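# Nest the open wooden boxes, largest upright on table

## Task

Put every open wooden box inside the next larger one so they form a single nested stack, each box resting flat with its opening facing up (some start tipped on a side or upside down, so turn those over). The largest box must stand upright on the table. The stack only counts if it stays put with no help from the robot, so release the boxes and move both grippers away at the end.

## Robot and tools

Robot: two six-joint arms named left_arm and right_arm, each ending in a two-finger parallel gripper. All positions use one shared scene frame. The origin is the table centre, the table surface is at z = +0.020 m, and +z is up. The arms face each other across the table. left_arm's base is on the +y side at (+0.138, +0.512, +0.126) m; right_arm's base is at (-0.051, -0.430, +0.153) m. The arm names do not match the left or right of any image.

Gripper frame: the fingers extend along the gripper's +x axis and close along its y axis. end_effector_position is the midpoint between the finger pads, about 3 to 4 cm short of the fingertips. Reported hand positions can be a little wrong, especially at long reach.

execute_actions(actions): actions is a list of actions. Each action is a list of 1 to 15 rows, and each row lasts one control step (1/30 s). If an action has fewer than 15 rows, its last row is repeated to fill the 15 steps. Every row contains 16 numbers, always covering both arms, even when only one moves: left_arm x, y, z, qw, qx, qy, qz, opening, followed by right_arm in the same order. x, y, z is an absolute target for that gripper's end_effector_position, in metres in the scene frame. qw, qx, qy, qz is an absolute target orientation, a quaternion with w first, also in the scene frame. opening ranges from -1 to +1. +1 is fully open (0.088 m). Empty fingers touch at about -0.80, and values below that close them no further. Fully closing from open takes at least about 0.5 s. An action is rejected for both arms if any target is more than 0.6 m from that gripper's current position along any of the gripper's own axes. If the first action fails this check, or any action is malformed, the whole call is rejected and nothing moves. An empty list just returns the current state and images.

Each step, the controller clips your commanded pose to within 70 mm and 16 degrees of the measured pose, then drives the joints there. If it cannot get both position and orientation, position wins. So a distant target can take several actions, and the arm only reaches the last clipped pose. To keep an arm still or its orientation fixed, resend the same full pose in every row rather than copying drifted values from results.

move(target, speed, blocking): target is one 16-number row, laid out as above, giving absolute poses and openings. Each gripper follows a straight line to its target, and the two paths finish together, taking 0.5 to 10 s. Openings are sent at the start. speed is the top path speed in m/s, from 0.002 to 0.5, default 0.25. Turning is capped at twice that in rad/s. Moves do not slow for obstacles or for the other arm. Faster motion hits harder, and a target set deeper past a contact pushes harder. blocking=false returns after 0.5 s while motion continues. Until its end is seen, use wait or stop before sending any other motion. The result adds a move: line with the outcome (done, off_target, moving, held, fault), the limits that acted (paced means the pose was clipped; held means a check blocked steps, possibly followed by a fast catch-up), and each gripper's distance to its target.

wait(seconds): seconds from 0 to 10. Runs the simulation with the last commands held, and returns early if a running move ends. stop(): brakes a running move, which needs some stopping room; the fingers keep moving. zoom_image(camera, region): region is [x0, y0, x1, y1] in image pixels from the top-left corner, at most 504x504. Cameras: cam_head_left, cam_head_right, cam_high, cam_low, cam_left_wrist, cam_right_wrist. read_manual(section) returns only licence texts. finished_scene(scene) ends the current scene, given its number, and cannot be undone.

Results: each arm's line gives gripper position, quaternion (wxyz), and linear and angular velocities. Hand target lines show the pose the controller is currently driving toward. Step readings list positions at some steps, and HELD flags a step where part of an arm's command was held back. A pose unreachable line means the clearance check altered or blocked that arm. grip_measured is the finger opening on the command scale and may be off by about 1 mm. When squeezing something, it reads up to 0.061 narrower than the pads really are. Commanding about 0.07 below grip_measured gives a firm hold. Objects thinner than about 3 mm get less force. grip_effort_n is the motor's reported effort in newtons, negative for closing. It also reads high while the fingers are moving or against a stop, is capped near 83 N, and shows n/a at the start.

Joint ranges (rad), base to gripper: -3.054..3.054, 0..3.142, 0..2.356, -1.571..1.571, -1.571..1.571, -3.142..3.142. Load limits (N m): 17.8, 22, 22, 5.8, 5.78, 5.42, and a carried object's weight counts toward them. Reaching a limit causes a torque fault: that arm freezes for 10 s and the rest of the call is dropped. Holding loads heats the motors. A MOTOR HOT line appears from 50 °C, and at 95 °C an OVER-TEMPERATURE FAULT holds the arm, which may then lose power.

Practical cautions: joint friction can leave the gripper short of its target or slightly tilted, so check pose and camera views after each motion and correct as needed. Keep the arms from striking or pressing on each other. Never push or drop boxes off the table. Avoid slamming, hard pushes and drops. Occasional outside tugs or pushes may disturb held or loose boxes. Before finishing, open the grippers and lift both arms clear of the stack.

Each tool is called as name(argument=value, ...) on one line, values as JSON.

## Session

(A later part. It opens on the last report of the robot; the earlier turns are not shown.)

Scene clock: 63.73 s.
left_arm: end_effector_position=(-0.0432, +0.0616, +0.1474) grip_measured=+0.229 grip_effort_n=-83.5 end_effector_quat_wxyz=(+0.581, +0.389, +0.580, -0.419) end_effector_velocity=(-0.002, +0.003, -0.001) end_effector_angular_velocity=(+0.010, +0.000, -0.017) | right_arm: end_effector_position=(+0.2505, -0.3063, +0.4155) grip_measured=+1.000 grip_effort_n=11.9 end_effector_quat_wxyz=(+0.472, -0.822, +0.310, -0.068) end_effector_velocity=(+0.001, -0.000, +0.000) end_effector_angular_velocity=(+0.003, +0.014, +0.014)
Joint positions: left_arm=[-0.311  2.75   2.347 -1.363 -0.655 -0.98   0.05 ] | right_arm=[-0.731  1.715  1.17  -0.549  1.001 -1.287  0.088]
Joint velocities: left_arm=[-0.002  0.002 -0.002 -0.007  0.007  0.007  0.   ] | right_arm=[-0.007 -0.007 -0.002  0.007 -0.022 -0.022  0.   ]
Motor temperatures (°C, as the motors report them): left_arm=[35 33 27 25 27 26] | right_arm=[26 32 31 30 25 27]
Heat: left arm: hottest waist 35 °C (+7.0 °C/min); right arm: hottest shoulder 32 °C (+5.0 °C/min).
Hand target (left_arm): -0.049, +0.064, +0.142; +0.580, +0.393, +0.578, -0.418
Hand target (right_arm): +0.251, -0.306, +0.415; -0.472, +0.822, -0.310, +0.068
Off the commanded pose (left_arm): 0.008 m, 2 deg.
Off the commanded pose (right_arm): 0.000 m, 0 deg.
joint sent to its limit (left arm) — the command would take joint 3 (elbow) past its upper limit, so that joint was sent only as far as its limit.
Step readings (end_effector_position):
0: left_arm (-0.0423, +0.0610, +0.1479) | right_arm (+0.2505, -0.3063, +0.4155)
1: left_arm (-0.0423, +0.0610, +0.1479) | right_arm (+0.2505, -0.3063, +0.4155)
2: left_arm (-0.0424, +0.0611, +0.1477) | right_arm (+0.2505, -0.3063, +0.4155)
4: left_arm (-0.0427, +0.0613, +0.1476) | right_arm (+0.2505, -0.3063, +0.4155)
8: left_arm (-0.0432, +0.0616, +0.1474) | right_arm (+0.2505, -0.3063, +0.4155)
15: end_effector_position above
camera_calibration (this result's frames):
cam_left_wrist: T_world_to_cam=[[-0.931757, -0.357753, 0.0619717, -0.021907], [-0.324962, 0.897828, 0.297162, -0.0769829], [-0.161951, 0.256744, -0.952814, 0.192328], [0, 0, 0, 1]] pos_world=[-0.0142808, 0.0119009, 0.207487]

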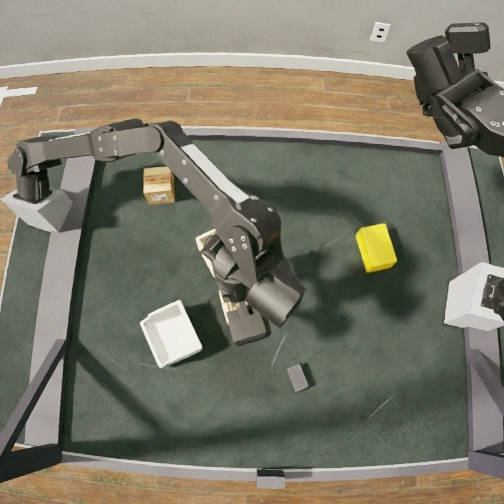

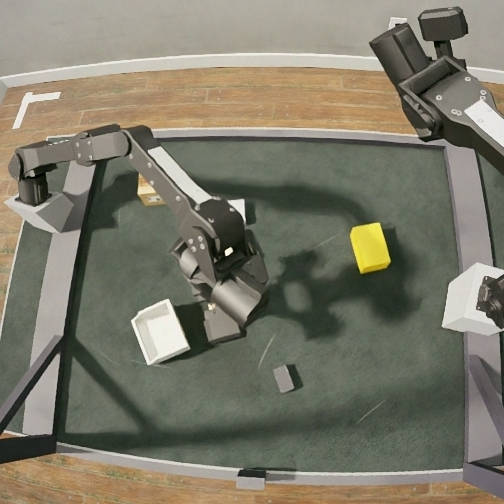

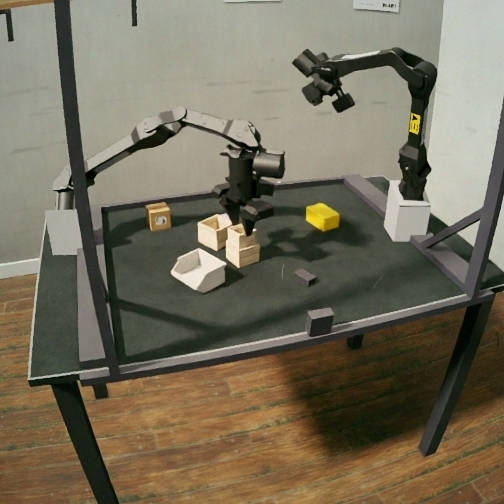

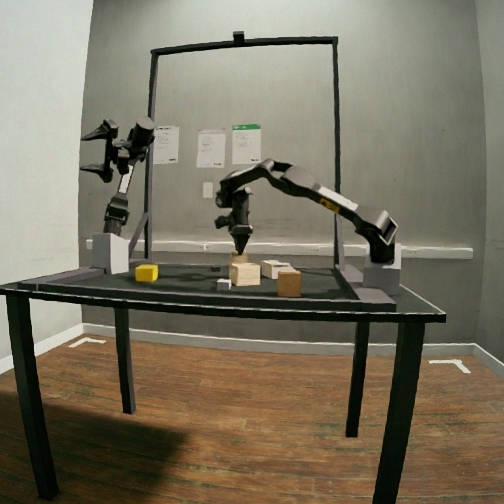

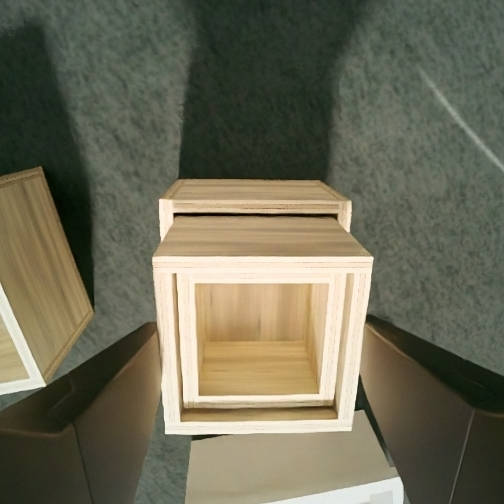

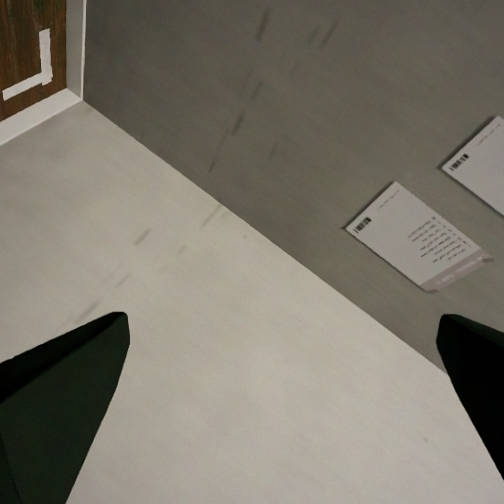

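execute_actions(actions=[[[-0.0495,0.064,0.141,0.5792,0.4056,0.5792,-0.4056,0.18,0.2505,-0.3063,0.4155,0.472,-0.822,0.310,-0.068,1],[-0.0495,0.064,0.139,0.5792,0.4056,0.5792,-0.4056,0.18,0.2505,-0.3063,0.4155,0.472,-0.822,0.310,-0.068,1]]])

zoom_image(camera="cam_left_wrist", region=[145, 165, 385, 285])

Scene clock: 64.37 s.
left_arm: end_effector_position=(-0.0449, +0.0628, +0.1446) grip_measured=+0.229 grip_effort_n=-83.5 end_effector_quat_wxyz=(+0.580, +0.392, +0.579, -0.418) end_effector_velocity=(+0.005, -0.001, -0.000) end_effector_angular_velocity=(-0.006, -0.021, +0.020) | right_arm: end_effector_position=(+0.2505, -0.3063, +0.4155) grip_measured=+1.000 grip_effort_n=12.3 end_effector_quat_wxyz=(+0.472, -0.822, +0.310, -0.068) end_effector_velocity=(-0.002, -0.001, -0.003) end_effector_angular_velocity=(-0.026, +0.035, +0.005)
Joint positions: left_arm=[-0.311  2.757  2.347 -1.362 -0.655 -0.98   0.05 ] | right_arm=[-0.731  1.715  1.17  -0.549  1.001 -1.287  0.088]
Joint velocities: left_arm=[ 0.002 -0.002 -0.002 -0.007 -0.022 -0.022 -0.   ] | right_arm=[ 0.002 -0.002 -0.002 -0.022 -0.007 -0.022  0.   ]
Motor temperatures (°C, as the motors report them): left_arm=[35 33 27 25 27 26] | right_arm=[26 32 31 30 25 27]
Heat: left arm: hottest waist 35 °C (+7.1 °C/min); right arm: hottest shoulder 32 °C (+5.1 °C/min).
Hand target (left_arm): -0.049, +0.065, +0.139; +0.580, +0.395, +0.578, -0.416
Hand target (right_arm): +0.251, -0.306, +0.415; -0.472, +0.822, -0.310, +0.068
Off the commanded pose (left_arm): 0.007 m, 2 deg.
Off the commanded pose (right_arm): 0.000 m, 0 deg.
joint sent to its limit (left arm) — the command would take joint 3 (elbow) past its upper limit, so that joint was sent only as far as its limit.
Step readings (end_effector_position):
0: left_arm (-0.0432, +0.0616, +0.1474) | right_arm (+0.2505, -0.3063, +0.4155)
1: left_arm (-0.0433, +0.0617, +0.1472) | right_arm (+0.2505, -0.3063, +0.4155)
2: left_arm (-0.0435, +0.0618, +0.1469) | right_arm (+0.2505, -0.3063, +0.4155)
4: left_arm (-0.0438, +0.0621, +0.1464) | right_arm (+0.2505, -0.3063, +0.4155)
8: left_arm (-0.0446, +0.0627, +0.1451) | right_arm (+0.2505, -0.3063, +0.4155)
15: end_effector_position above
camera_calibration (this result's frames):
cam_left_wrist: T_world_to_cam=[[-0.933347, -0.354329, 0.0575795, -0.0225285], [-0.32237, 0.897883, 0.299804, -0.0780797], [-0.157929, 0.261259, -0.952261, 0.188969], [0, 0, 0, 1]] pos_world=[-0.0163538, 0.012754, 0.204654]

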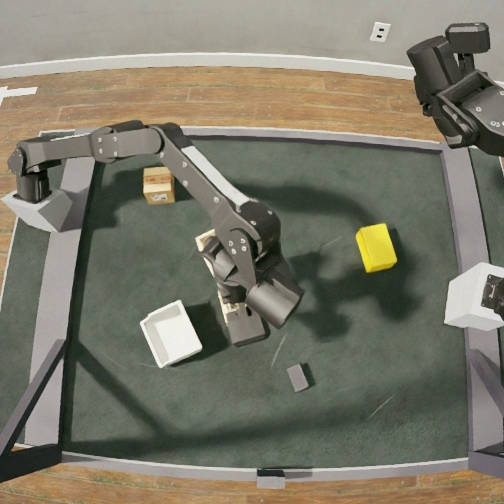

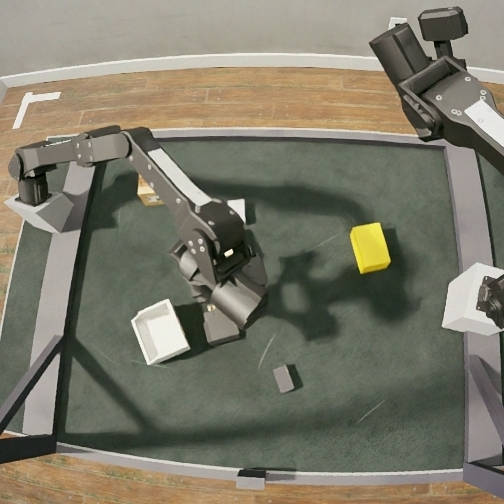

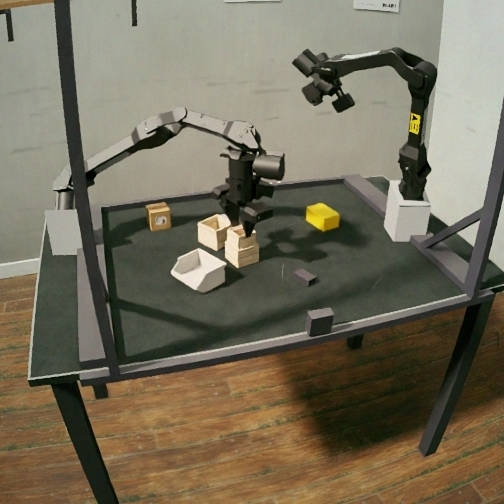

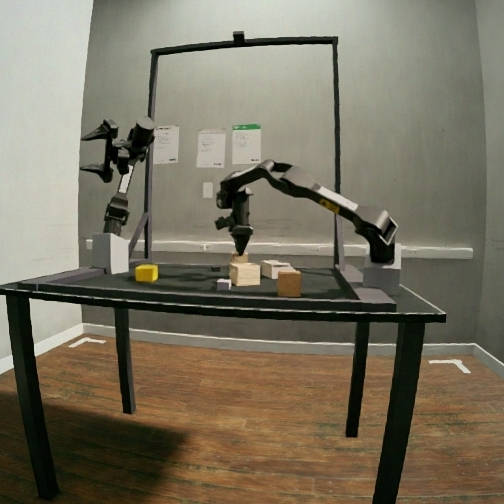

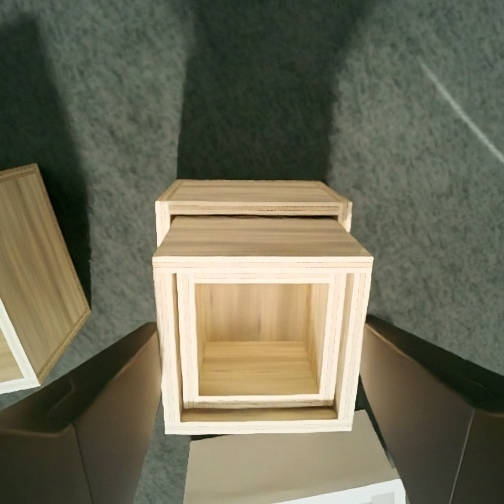

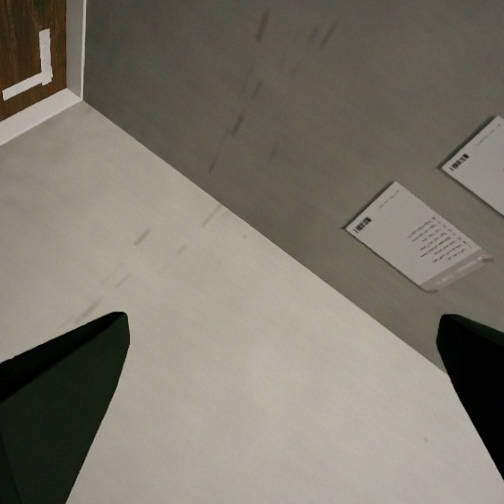

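Region (145, 165, 385, 285) of cam_left_wrist's 504x504 image, scaled by 2.100, with more detail than that image has.

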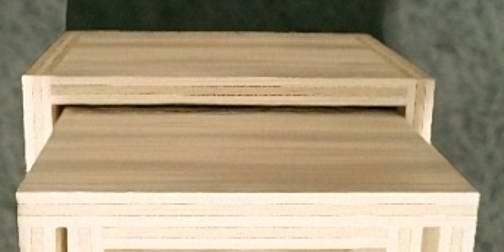

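execute_actions(actions=[[[-0.0477,0.0638,0.138,0.5792,0.4056,0.5792,-0.4056,0.18,0.2505,-0.3063,0.4155,0.472,-0.822,0.310,-0.068,1],[-0.0477,0.0638,0.1365,0.5792,0.4056,0.5792,-0.4056,0.18,0.2505,-0.3063,0.4155,0.472,-0.822,0.310,-0.068,1]]])

zoom_image(camera="cam_left_wrist", region=[145, 165, 385, 285])

Scene clock: 65.13 s.
left_arm: end_effector_position=(-0.0445, +0.0627, +0.1434) grip_measured=+0.229 grip_effort_n=-83.5 end_effector_quat_wxyz=(+0.580, +0.393, +0.579, -0.417) end_effector_velocity=(+0.005, -0.002, +0.001) end_effector_angular_velocity=(-0.019, -0.033, -0.012) | right_arm: end_effector_position=(+0.2505, -0.3063, +0.4155) grip_measured=+1.000 grip_effort_n=11.9 end_effector_quat_wxyz=(+0.472, -0.822, +0.310, -0.068) end_effector_velocity=(+0.000, -0.002, -0.003) end_effector_angular_velocity=(+0.005, +0.022, +0.007)
Joint positions: left_arm=[-0.309  2.759  2.347 -1.362 -0.655 -0.98   0.05 ] | right_arm=[-0.731  1.715  1.17  -0.549  1.001 -1.287  0.088]
Joint velocities: left_arm=[-0.002 -0.002 -0.002 -0.007 -0.037  0.007 -0.   ] | right_arm=[-0.007 -0.002 -0.002 -0.007 -0.022 -0.007  0.   ]
Motor temperatures (°C, as the motors report them): left_arm=[35 33 27 25 27 26] | right_arm=[26 32 31 30 25 27]
Heat: left arm: hottest waist 35 °C (+7.1 °C/min); right arm: hottest shoulder 32 °C (+5.1 °C/min).
Hand target (left_arm): -0.047, +0.064, +0.137; +0.580, +0.398, +0.579, -0.414
Hand target (right_arm): +0.251, -0.306, +0.415; -0.472, +0.822, -0.310, +0.068
Off the commanded pose (left_arm): 0.008 m, 2 deg.
Off the commanded pose (right_arm): 0.000 m, 0 deg.
joint sent to its limit (left arm) — the command would take joint 3 (elbow) past its upper limit, so that joint was sent only as far as its limit.
Step readings (end_effector_position):
0: left_arm (-0.0449, +0.0628, +0.1446) | right_arm (+0.2505, -0.3063, +0.4155)
1: left_arm (-0.0449, +0.0628, +0.1446) | right_arm (+0.2505, -0.3063, +0.4155)
2: left_arm (-0.0449, +0.0628, +0.1446) | right_arm (+0.2505, -0.3063, +0.4155)
4: left_arm (-0.0449, +0.0628, +0.1444) | right_arm (+0.2505, -0.3063, +0.4155)
8: left_arm (-0.0446, +0.0628, +0.1437) | right_arm (+0.2505, -0.3063, +0.4155)
15: end_effector_position above
camera_calibration (this result's frames):
cam_left_wrist: T_world_to_cam=[[-0.933113, -0.355245, 0.0556947, -0.021721], [-0.323459, 0.8969, 0.301569, -0.0777327], [-0.157084, 0.263383, -0.951816, 0.187683], [0, 0, 0, 1]] pos_world=[-0.0159295, 0.0125696, 0.203291]

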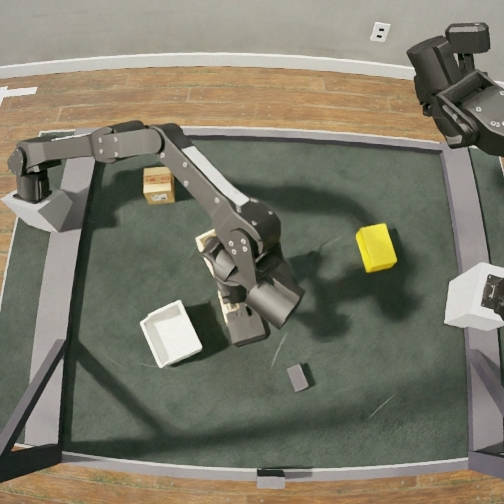

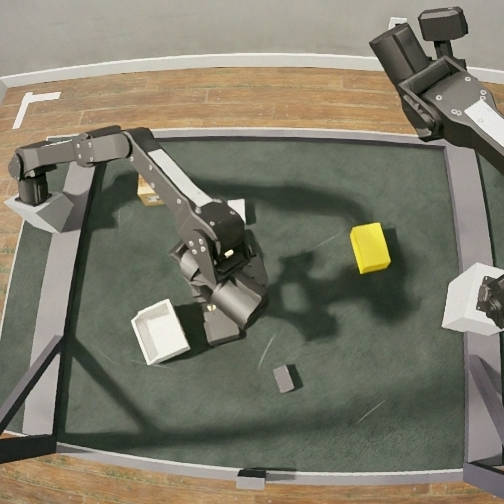

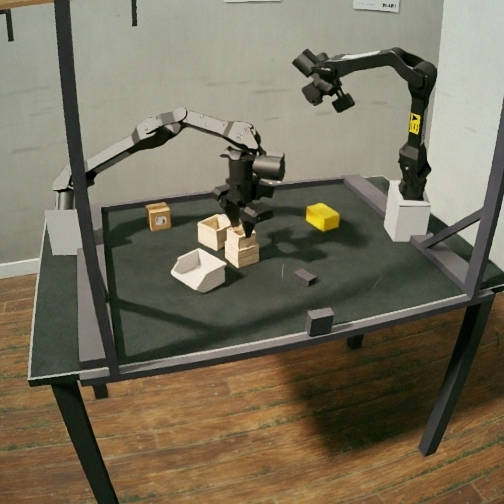

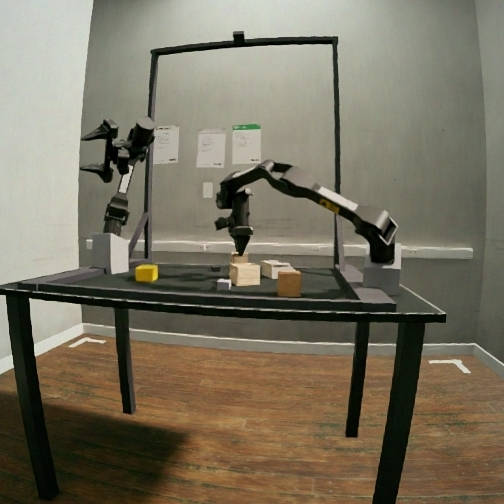

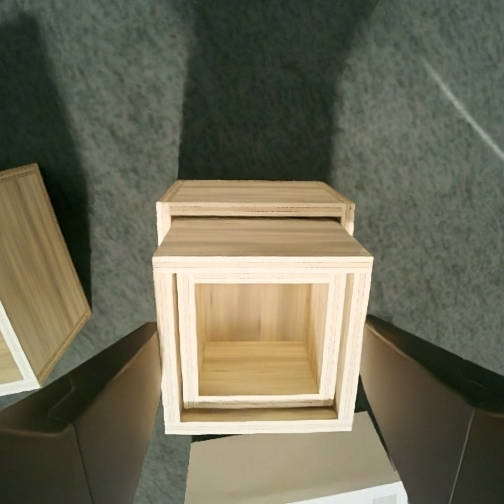

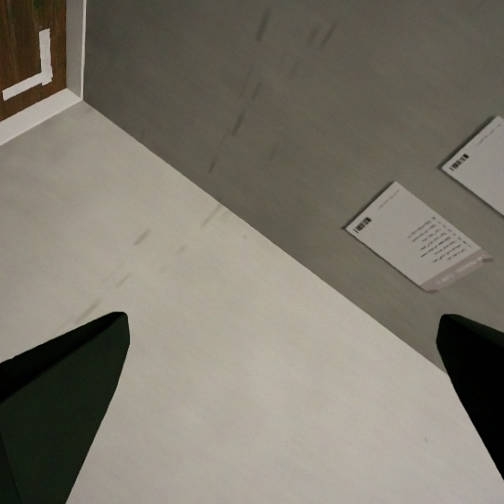

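Region (145, 165, 385, 285) of cam_left_wrist's 504x504 image, scaled by 2.100, with more detail than that image has.

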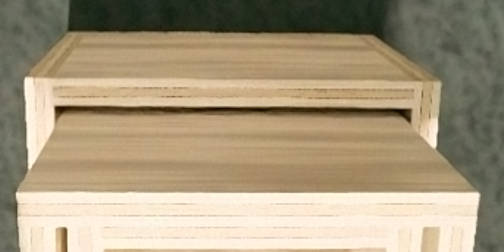

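execute_actions(actions=[[[-0.0477,0.0642,0.135,0.5792,0.4056,0.5792,-0.4056,0.18,0.2505,-0.3063,0.4155,0.472,-0.822,0.310,-0.068,1],[-0.0477,0.0642,0.1335,0.5792,0.4056,0.5792,-0.4056,0.18,0.2505,-0.3063,0.4155,0.472,-0.822,0.310,-0.068,1],[-0.0477,0.0642,0.132,0.5792,0.4056,0.5792,-0.4056,0.18,0.2505,-0.3063,0.4155,0.472,-0.822,0.310,-0.068,1]]])

zoom_image(camera="cam_left_wrist", region=[145, 165, 385, 285])

Scene clock: 65.73 s.
left_arm: end_effector_position=(-0.0440, +0.0633, +0.1386) grip_measured=+0.229 grip_effort_n=-83.5 end_effector_quat_wxyz=(+0.580, +0.396, +0.579, -0.414) end_effector_velocity=(-0.000, -0.002, +0.002) end_effector_angular_velocity=(-0.014, +0.000, -0.002) | right_arm: end_effector_position=(+0.2505, -0.3063, +0.4155) grip_measured=+1.000 grip_effort_n=11.9 end_effector_quat_wxyz=(+0.472, -0.822, +0.310, -0.068) end_effector_velocity=(-0.001, -0.001, -0.001) end_effector_angular_velocity=(-0.005, +0.014, +0.002)
Joint positions: left_arm=[-0.303  2.766  2.347 -1.362 -0.655 -0.98   0.05 ] | right_arm=[-0.731  1.715  1.17  -0.549  1.001 -1.287  0.088]
Joint velocities: left_arm=[-0.002 -0.002  0.002  0.007 -0.007  0.007 -0.   ] | right_arm=[-0.002 -0.002 -0.002 -0.007 -0.007 -0.007  0.   ]
Motor temperatures (°C, as the motors report them): left_arm=[35 33 27 25 27 26] | right_arm=[26 32 31 30 25 27]
Heat: left arm: hottest waist 35 °C (+7.0 °C/min); right arm: hottest shoulder 32 °C (+5.0 °C/min).
Hand target (left_arm): -0.047, +0.065, +0.132; +0.580, +0.400, +0.579, -0.411
Hand target (right_arm): +0.251, -0.306, +0.415; -0.472, +0.822, -0.310, +0.068
Off the commanded pose (left_arm): 0.008 m, 1 deg.
Off the commanded pose (right_arm): 0.000 m, 0 deg.
joint sent to its limit (left arm) — the command would take joint 3 (elbow) past its upper limit, so that joint was sent only as far as its limit.
Step readings (end_effector_position):
0: left_arm (-0.0445, +0.0627, +0.1434) | right_arm (+0.2505, -0.3063, +0.4155)
1: left_arm (-0.0446, +0.0628, +0.1432) | right_arm (+0.2505, -0.3063, +0.4155)
2: left_arm (-0.0445, +0.0628, +0.1430) | right_arm (+0.2505, -0.3063, +0.4155)
4: left_arm (-0.0445, +0.0630, +0.1419) | right_arm (+0.2505, -0.3063, +0.4155)
8: left_arm (-0.0442, +0.0632, +0.1394) | right_arm (+0.2505, -0.3063, +0.4155)
15: end_effector_position above
camera_calibration (this result's frames):
cam_left_wrist: T_world_to_cam=[[-0.933332, -0.355754, 0.0482757, -0.0198291], [-0.324947, 0.894266, 0.30773, -0.0773769], [-0.152648, 0.271527, -0.950248, 0.182571], [0, 0, 0, 1]] pos_world=[-0.0157816, 0.0125684, 0.198256]

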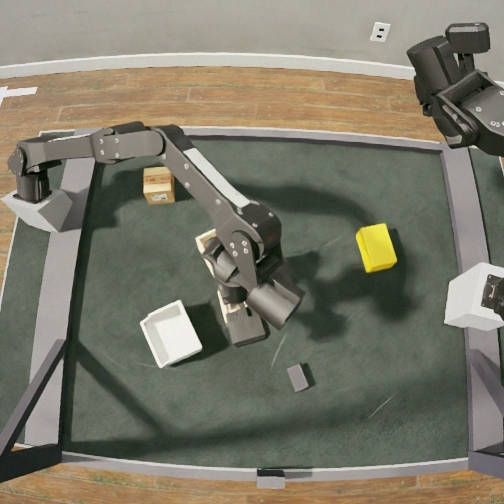

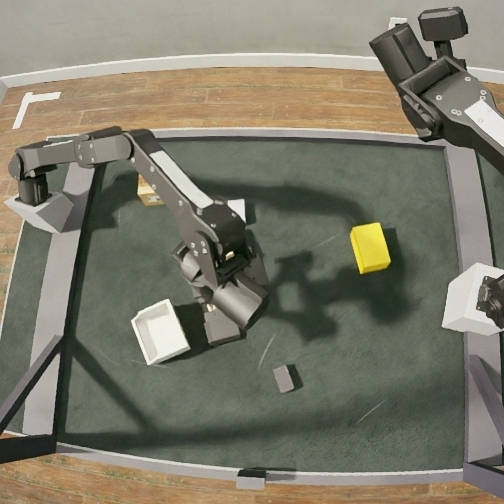

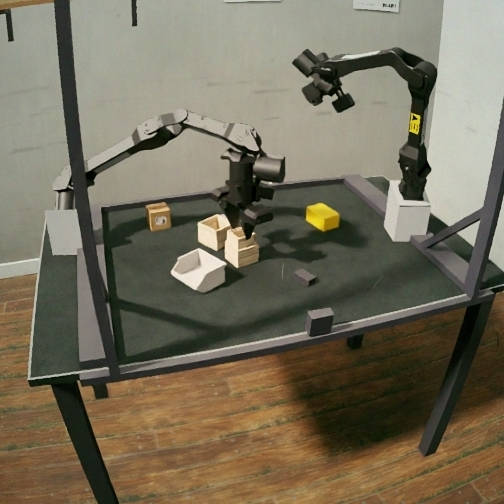

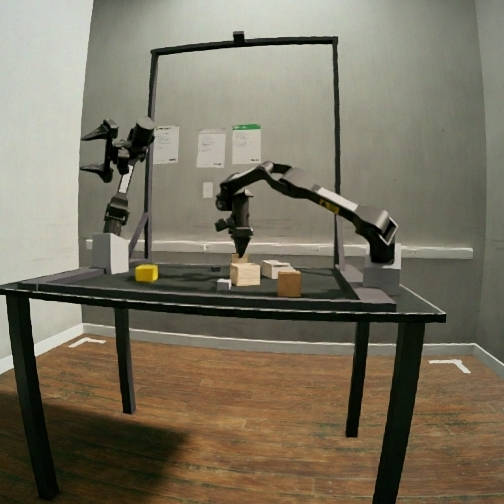

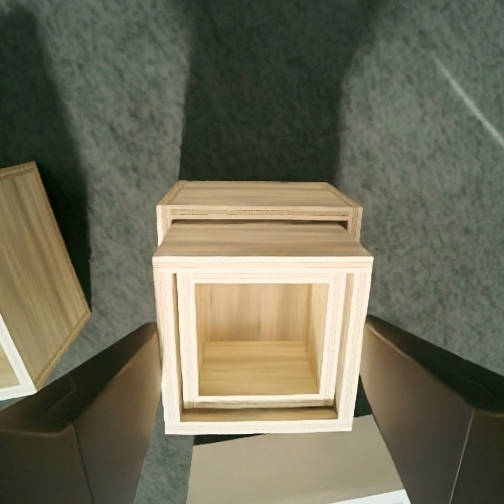

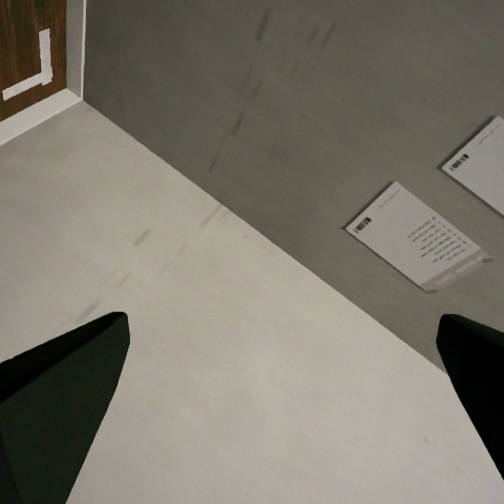

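Region (145, 165, 385, 285) of cam_left_wrist's 504x504 image, scaled by 2.100, with more detail than that image has.

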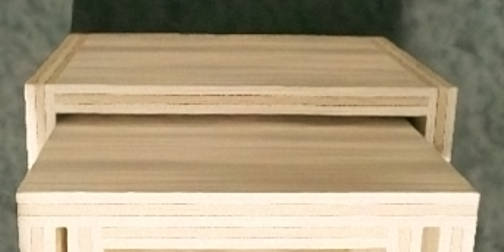

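execute_actions(actions=[[[-0.0477,0.0642,0.129,0.5792,0.4056,0.5792,-0.4056,0.18,0.2505,-0.3063,0.4155,0.472,-0.822,0.310,-0.068,1],[-0.0477,0.0642,0.126,0.5792,0.4056,0.5792,-0.4056,0.18,0.2505,-0.3063,0.4155,0.472,-0.822,0.310,-0.068,1],[-0.0477,0.0642,0.123,0.5792,0.4056,0.5792,-0.4056,0.18,0.2505,-0.3063,0.4155,0.472,-0.822,0.310,-0.068,1],[-0.0477,0.0642,0.120,0.5792,0.4056,0.5792,-0.4056,0.18,0.2505,-0.3063,0.4155,0.472,-0.822,0.310,-0.068,1],[-0.0477,0.0642,0.117,0.5792,0.4056,0.5792,-0.4056,0.18,0.2505,-0.3063,0.4155,0.472,-0.822,0.310,-0.068,1],[-0.0477,0.0642,0.114,0.5792,0.4056,0.5792,-0.4056,0.18,0.2505,-0.3063,0.4155,0.472,-0.822,0.310,-0.068,1],[-0.0477,0.0642,0.111,0.5792,0.4056,0.5792,-0.4056,0.18,0.2505,-0.3063,0.4155,0.472,-0.822,0.310,-0.068,1],[-0.0477,0.0642,0.109,0.5792,0.4056,0.5792,-0.4056,0.18,0.2505,-0.3063,0.4155,0.472,-0.822,0.310,-0.068,1]]])

Scene clock: 66.37 s.
left_arm: end_effector_position=(-0.0442, +0.0596, +0.1182) grip_measured=+0.229 grip_effort_n=-83.5 end_effector_quat_wxyz=(+0.582, +0.394, +0.584, -0.407) end_effector_velocity=(+0.001, -0.000, -0.001) end_effector_angular_velocity=(-0.012, -0.019, -0.010) | right_arm: end_effector_position=(+0.2505, -0.3063, +0.4155) grip_measured=+1.000 grip_effort_n=11.9 end_effector_quat_wxyz=(+0.472, -0.822, +0.310, -0.068) end_effector_velocity=(+0.001, +0.003, -0.002) end_effector_angular_velocity=(+0.009, +0.011, +0.019)
Joint positions: left_arm=[-0.274  2.785  2.325 -1.307 -0.657 -0.965  0.05 ] | right_arm=[-0.731  1.715  1.17  -0.549  1.001 -1.287  0.088]
Joint velocities: left_arm=[-0.002 -0.002 -0.012  0.007 -0.022  0.007 -0.   ] | right_arm=[ 0.002 -0.002 -0.002  0.007 -0.022 -0.007  0.   ]
Motor temperatures (°C, as the motors report them): left_arm=[36 33 27 25 27 26] | right_arm=[26 32 31 30 25 27]
Heat: left arm: hottest waist 36 °C (+8.1 °C/min); right arm: hottest shoulder 32 °C (+5.1 °C/min).
Hand target (left_arm): -0.048, +0.064, +0.109; +0.579, +0.406, +0.579, -0.406
Hand target (right_arm): +0.251, -0.306, +0.415; -0.472, +0.822, -0.310, +0.068
Off the commanded pose (left_arm): 0.011 m, 1 deg.
Off the commanded pose (right_arm): 0.000 m, 0 deg.
Step readings (end_effector_position):
0: left_arm (-0.0440, +0.0633, +0.1386) | right_arm (+0.2505, -0.3063, +0.4155)
1: left_arm (-0.0441, +0.0633, +0.1385) | right_arm (+0.2505, -0.3063, +0.4155)
2: left_arm (-0.0443, +0.0634, +0.1379) | right_arm (+0.2505, -0.3063, +0.4155)
4: left_arm (-0.0449, +0.0632, +0.1359) | right_arm (+0.2505, -0.3063, +0.4155)
8: left_arm (-0.0455, +0.0604, +0.1276) | right_arm (+0.2505, -0.3063, +0.4155)
15: end_effector_position above
camera_calibration (this result's frames):
cam_left_wrist: T_world_to_cam=[[-0.927528, -0.371058, 0.0448072, -0.0187044], [-0.339458, 0.886509, 0.314436, -0.0688437], [-0.156396, 0.276438, -0.948221, 0.163482], [0, 0, 0, 1]] pos_world=[-0.0151504, 0.00889741, 0.177502]

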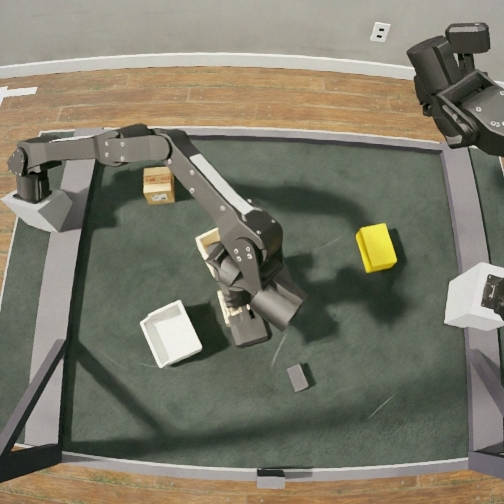

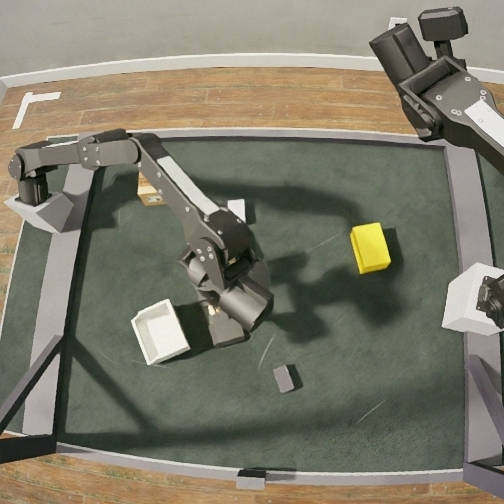

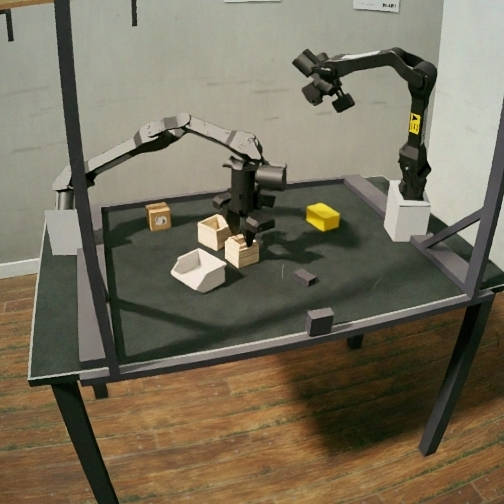

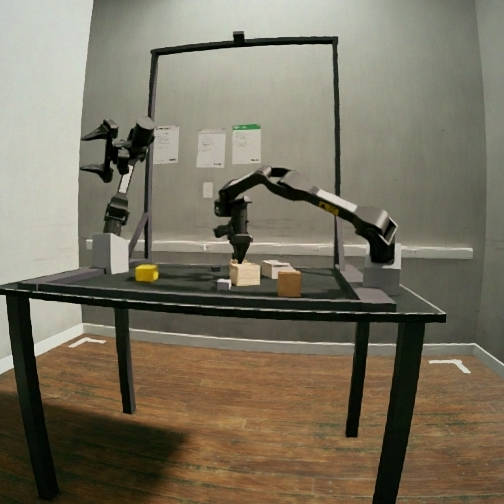

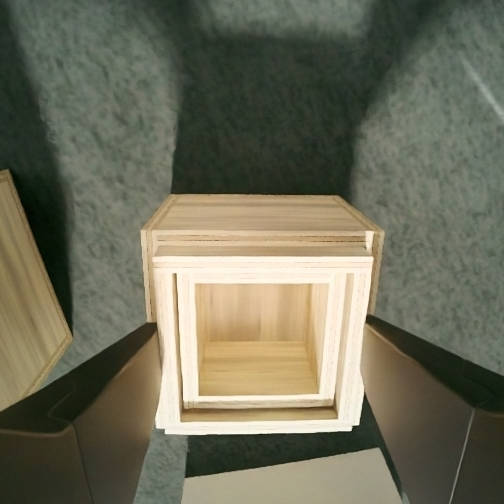

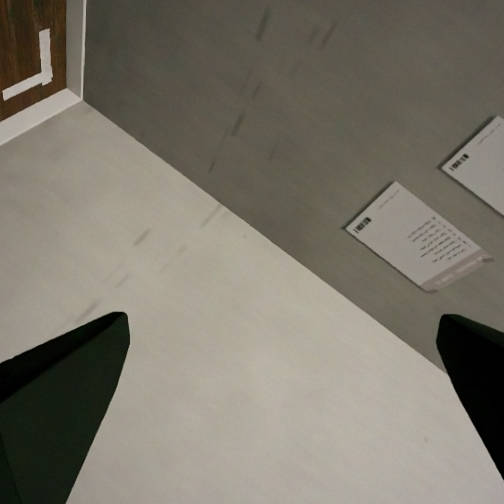

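execute_actions(actions=[[[-0.0477,0.063,0.107,0.5792,0.4056,0.5792,-0.4056,0.18,0.2505,-0.3063,0.4155,0.472,-0.822,0.310,-0.068,1],[-0.0477,0.063,0.105,0.5792,0.4056,0.5792,-0.4056,0.18,0.2505,-0.3063,0.4155,0.472,-0.822,0.310,-0.068,1],[-0.0477,0.063,0.103,0.5792,0.4056,0.5792,-0.4056,0.18,0.2505,-0.3063,0.4155,0.472,-0.822,0.310,-0.068,1]]])

Scene clock: 66.97 s.
left_arm: end_effector_position=(-0.0455, +0.0580, +0.1162) grip_measured=+0.229 grip_effort_n=-83.5 end_effector_quat_wxyz=(+0.582, +0.391, +0.583, -0.410) end_effector_velocity=(+0.001, +0.001, +0.003) end_effector_angular_velocity=(+0.005, +0.006, +0.018) | right_arm: end_effector_position=(+0.2505, -0.3063, +0.4155) grip_measured=+1.000 grip_effort_n=11.9 end_effector_quat_wxyz=(+0.472, -0.822, +0.310, -0.068) end_effector_velocity=(+0.001, -0.000, -0.000) end_effector_angular_velocity=(+0.003, +0.002, +0.006)
Joint positions: left_arm=[-0.272  2.786  2.318 -1.288 -0.659 -0.955  0.05 ] | right_arm=[-0.731  1.715  1.17  -0.549  1.001 -1.287  0.088]
Joint velocities: left_arm=[-0.002 -0.007 -0.002 -0.007  0.007 -0.022 -0.   ] | right_arm=[-0.002 -0.002 -0.002  0.007 -0.007 -0.007  0.   ]
Motor temperatures (°C, as the motors report them): left_arm=[36 33 27 25 27 26] | right_arm=[26 32 31 30 25 27]
Heat: left arm: hottest waist 36 °C (+8.0 °C/min); right arm: hottest shoulder 32 °C (+5.0 °C/min).
Hand target (left_arm): -0.048, +0.063, +0.103; +0.579, +0.405, +0.579, -0.406
Hand target (right_arm): +0.251, -0.306, +0.415; -0.472, +0.822, -0.310, +0.068
Off the commanded pose (left_arm): 0.014 m, 2 deg.
Off the commanded pose (right_arm): 0.000 m, 0 deg.
Step readings (end_effector_position):
0: left_arm (-0.0444, +0.0592, +0.1183) | right_arm (+0.2505, -0.3063, +0.4155)
1: left_arm (-0.0444, +0.0591, +0.1183) | right_arm (+0.2505, -0.3063, +0.4155)
2: left_arm (-0.0446, +0.0589, +0.1182) | right_arm (+0.2505, -0.3063, +0.4155)
4: left_arm (-0.0452, +0.0581, +0.1172) | right_arm (+0.2505, -0.3063, +0.4155)
8: left_arm (-0.0455, +0.0579, +0.1163) | right_arm (+0.2505, -0.3063, +0.4155)
15: end_effector_position above
camera_calibration (this result's frames):
cam_left_wrist: T_world_to_cam=[[-0.927796, -0.369626, 0.0507072, -0.0212129], [-0.337414, 0.889292, 0.308726, -0.0666193], [-0.159207, 0.269325, -0.949799, 0.162245], [0, 0, 0, 1]] pos_world=[-0.016329, 0.00770652, 0.175743]

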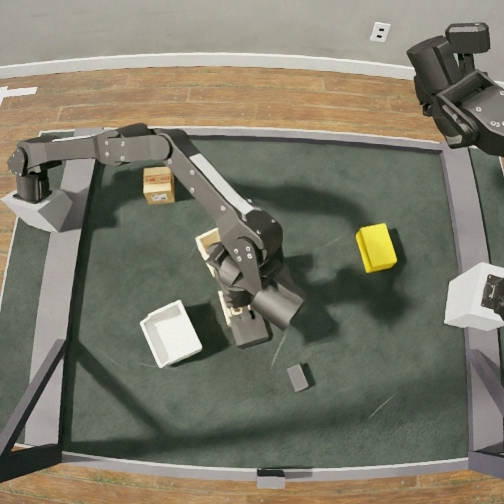

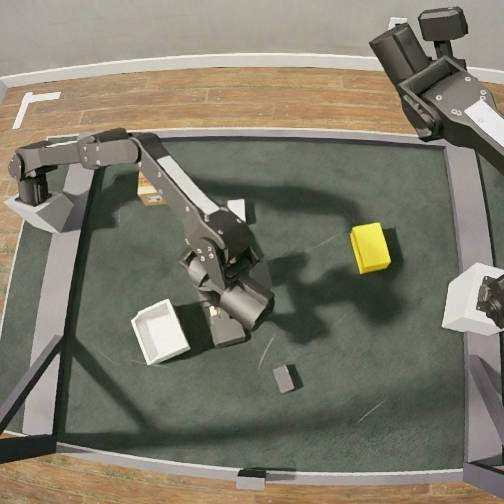

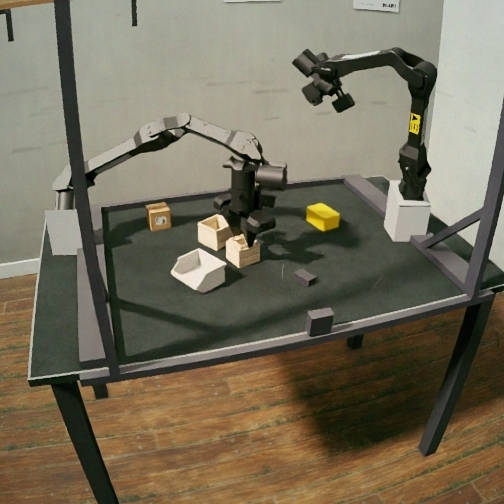

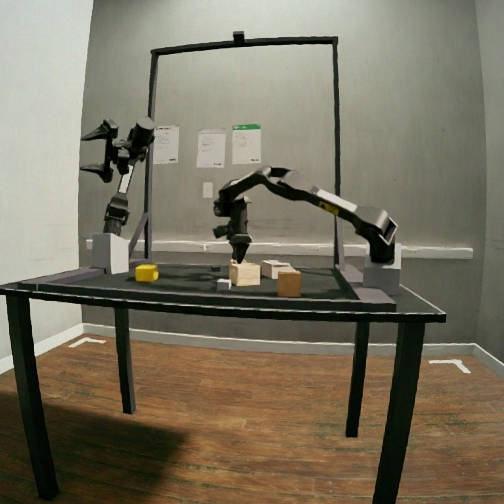

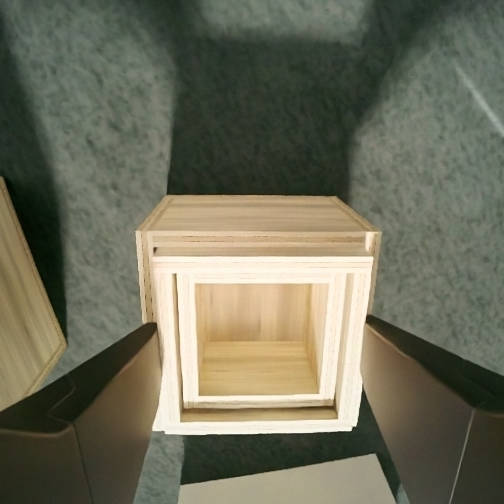

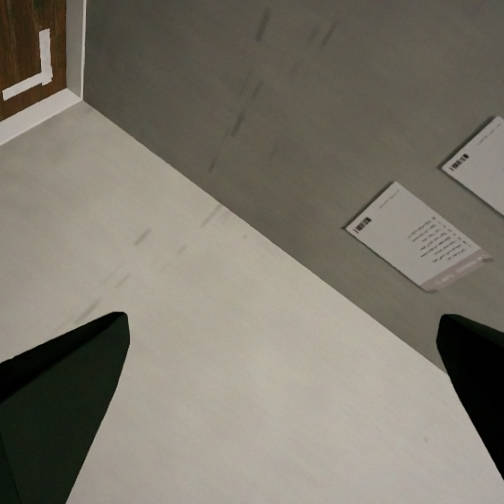

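execute_actions(actions=[[[-0.0477,0.062,0.109,0.5792,0.4056,0.5792,-0.4056,0.21,0.2505,-0.3063,0.4155,0.472,-0.822,0.310,-0.068,1],[-0.0477,0.062,0.109,0.5792,0.4056,0.5792,-0.4056,0.21,0.2505,-0.3063,0.4155,0.472,-0.822,0.310,-0.068,1],[-0.0477,0.062,0.109,0.5792,0.4056,0.5792,-0.4056,0.22,0.2505,-0.3063,0.4155,0.472,-0.822,0.310,-0.068,1],[-0.0477,0.062,0.109,0.5792,0.4056,0.5792,-0.4056,0.23,0.2505,-0.3063,0.4155,0.472,-0.822,0.310,-0.068,1],[-0.0477,0.062,0.109,0.5792,0.4056,0.5792,-0.4056,0.24,0.2505,-0.3063,0.4155,0.472,-0.822,0.310,-0.068,1],[-0.0477,0.062,0.109,0.5792,0.4056,0.5792,-0.4056,0.25,0.2505,-0.3063,0.4155,0.472,-0.822,0.310,-0.068,1],[-0.0477,0.062,0.109,0.5792,0.4056,0.5792,-0.4056,0.26,0.2505,-0.3063,0.4155,0.472,-0.822,0.310,-0.068,1],[-0.0477,0.062,0.109,0.5792,0.4056,0.5792,-0.4056,0.27,0.2505,-0.3063,0.4155,0.472,-0.822,0.310,-0.068,1],[-0.0477,0.062,0.109,0.5792,0.4056,0.5792,-0.4056,0.28,0.2505,-0.3063,0.4155,0.472,-0.822,0.310,-0.068,1],[-0.0477,0.062,0.109,0.5792,0.4056,0.5792,-0.4056,0.29,0.2505,-0.3063,0.4155,0.472,-0.822,0.310,-0.068,1],[-0.0477,0.062,0.109,0.5792,0.4056,0.5792,-0.4056,0.30,0.2505,-0.3063,0.4155,0.472,-0.822,0.310,-0.068,1],[-0.0477,0.062,0.109,0.5792,0.4056,0.5792,-0.4056,0.32,0.2505,-0.3063,0.4155,0.472,-0.822,0.310,-0.068,1],[-0.0477,0.062,0.109,0.5792,0.4056,0.5792,-0.4056,0.34,0.2505,-0.3063,0.4155,0.472,-0.822,0.310,-0.068,1],[-0.0477,0.062,0.109,0.5792,0.4056,0.5792,-0.4056,0.36,0.2505,-0.3063,0.4155,0.472,-0.822,0.310,-0.068,1],[-0.0477,0.062,0.109,0.5792,0.4056,0.5792,-0.4056,0.38,0.2505,-0.3063,0.4155,0.472,-0.822,0.310,-0.068,1]]])

Scene clock: 67.73 s.
left_arm: end_effector_position=(-0.0441, +0.0595, +0.1163) grip_measured=+0.326 grip_effort_n=16.5 end_effector_quat_wxyz=(+0.580, +0.398, +0.581, -0.408) end_effector_velocity=(+0.007, +0.003, +0.003) end_effector_angular_velocity=(+0.007, -0.032, -0.014) | right_arm: end_effector_position=(+0.2505, -0.3063, +0.4155) grip_measured=+1.000 grip_effort_n=12.3 end_effector_quat_wxyz=(+0.472, -0.822, +0.310, -0.068) end_effector_velocity=(-0.000, +0.001, -0.003) end_effector_angular_velocity=(-0.009, +0.018, +0.005)
Joint positions: left_arm=[-0.272  2.791  2.329 -1.309 -0.66  -0.955  0.055] | right_arm=[-0.731  1.715  1.17  -0.549  1.001 -1.287  0.088]
Joint velocities: left_arm=[-0.002 -0.007 -0.002 -0.037 -0.022 -0.007  0.025] | right_arm=[ 0.002  0.002 -0.002 -0.007 -0.007 -0.007  0.   ]
Motor temperatures (°C, as the motors report them): left_arm=[36 33 27 25 27 26] | right_arm=[26 32 31 30 25 27]
Heat: left arm: hottest waist 36 °C (+8.0 °C/min); right arm: hottest shoulder 32 °C (+5.0 °C/min).
Hand target (left_arm): -0.048, +0.062, +0.109; +0.579, +0.406, +0.579, -0.406
Hand target (right_arm): +0.251, -0.306, +0.415; -0.472, +0.822, -0.310, +0.068
Off the commanded pose (left_arm): 0.009 m, 1 deg.
Off the commanded pose (right_arm): 0.000 m, 0 deg.
Step readings (end_effector_position):
0: left_arm (-0.0455, +0.0580, +0.1162) | right_arm (+0.2505, -0.3063, +0.4155)
1: left_arm (-0.0455, +0.0580, +0.1162) | right_arm (+0.2505, -0.3063, +0.4155)
2: left_arm (-0.0454, +0.0581, +0.1163) | right_arm (+0.2505, -0.3063, +0.4155)
4: left_arm (-0.0448, +0.0585, +0.1164) | right_arm (+0.2505, -0.3063, +0.4155)
8: left_arm (-0.0445, +0.0590, +0.1164) | right_arm (+0.2505, -0.3063, +0.4155)
15: end_effector_position above
camera_calibration (this result's frames):
cam_left_wrist: T_world_to_cam=[[-0.931694, -0.361007, 0.0402508, -0.0188311], [-0.331106, 0.889601, 0.314608, -0.0680224], [-0.149383, 0.279791, -0.948368, 0.161823], [0, 0, 0, 1]] pos_world=[-0.0158938, 0.00843809, 0.175626]

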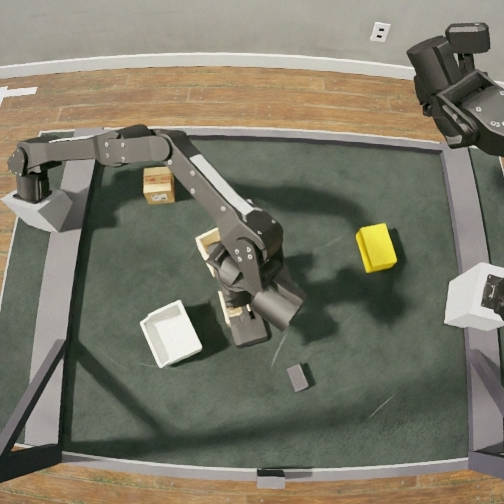

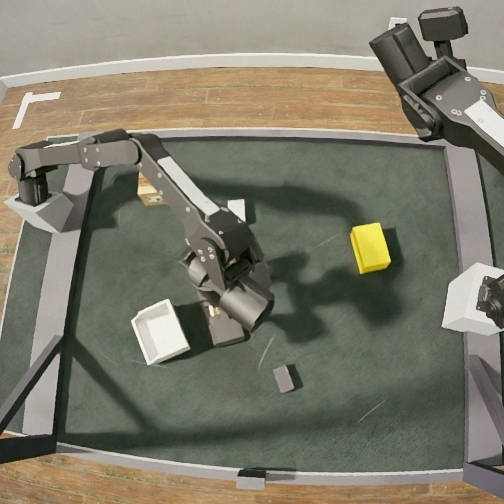

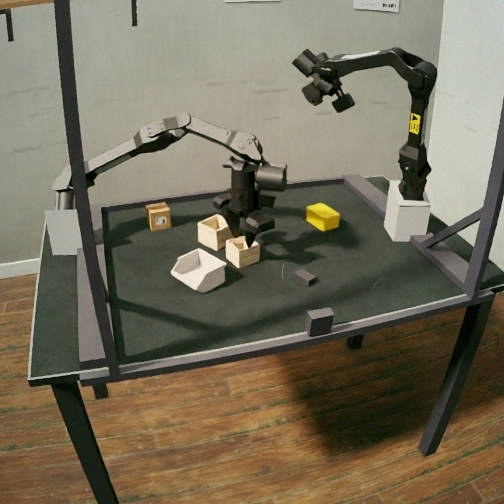

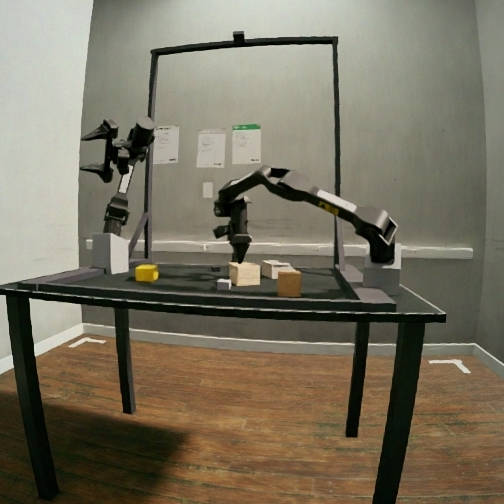

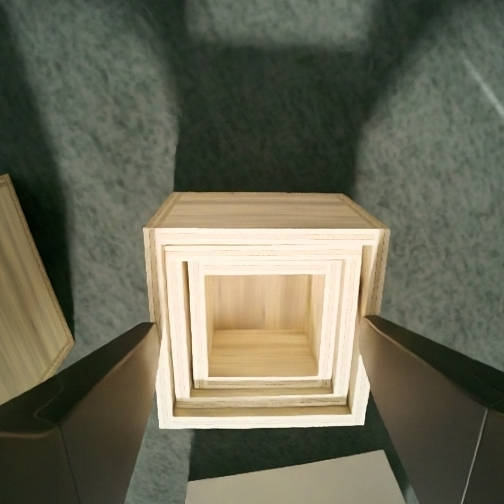

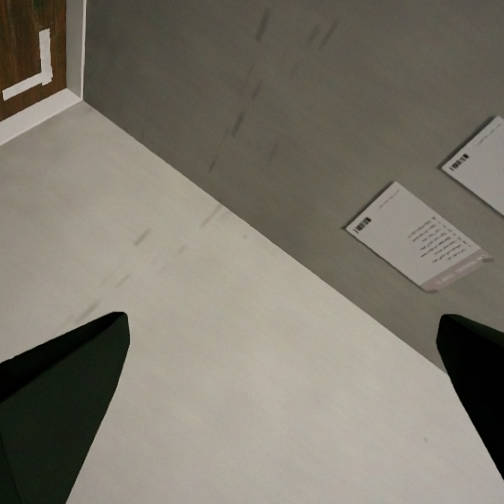

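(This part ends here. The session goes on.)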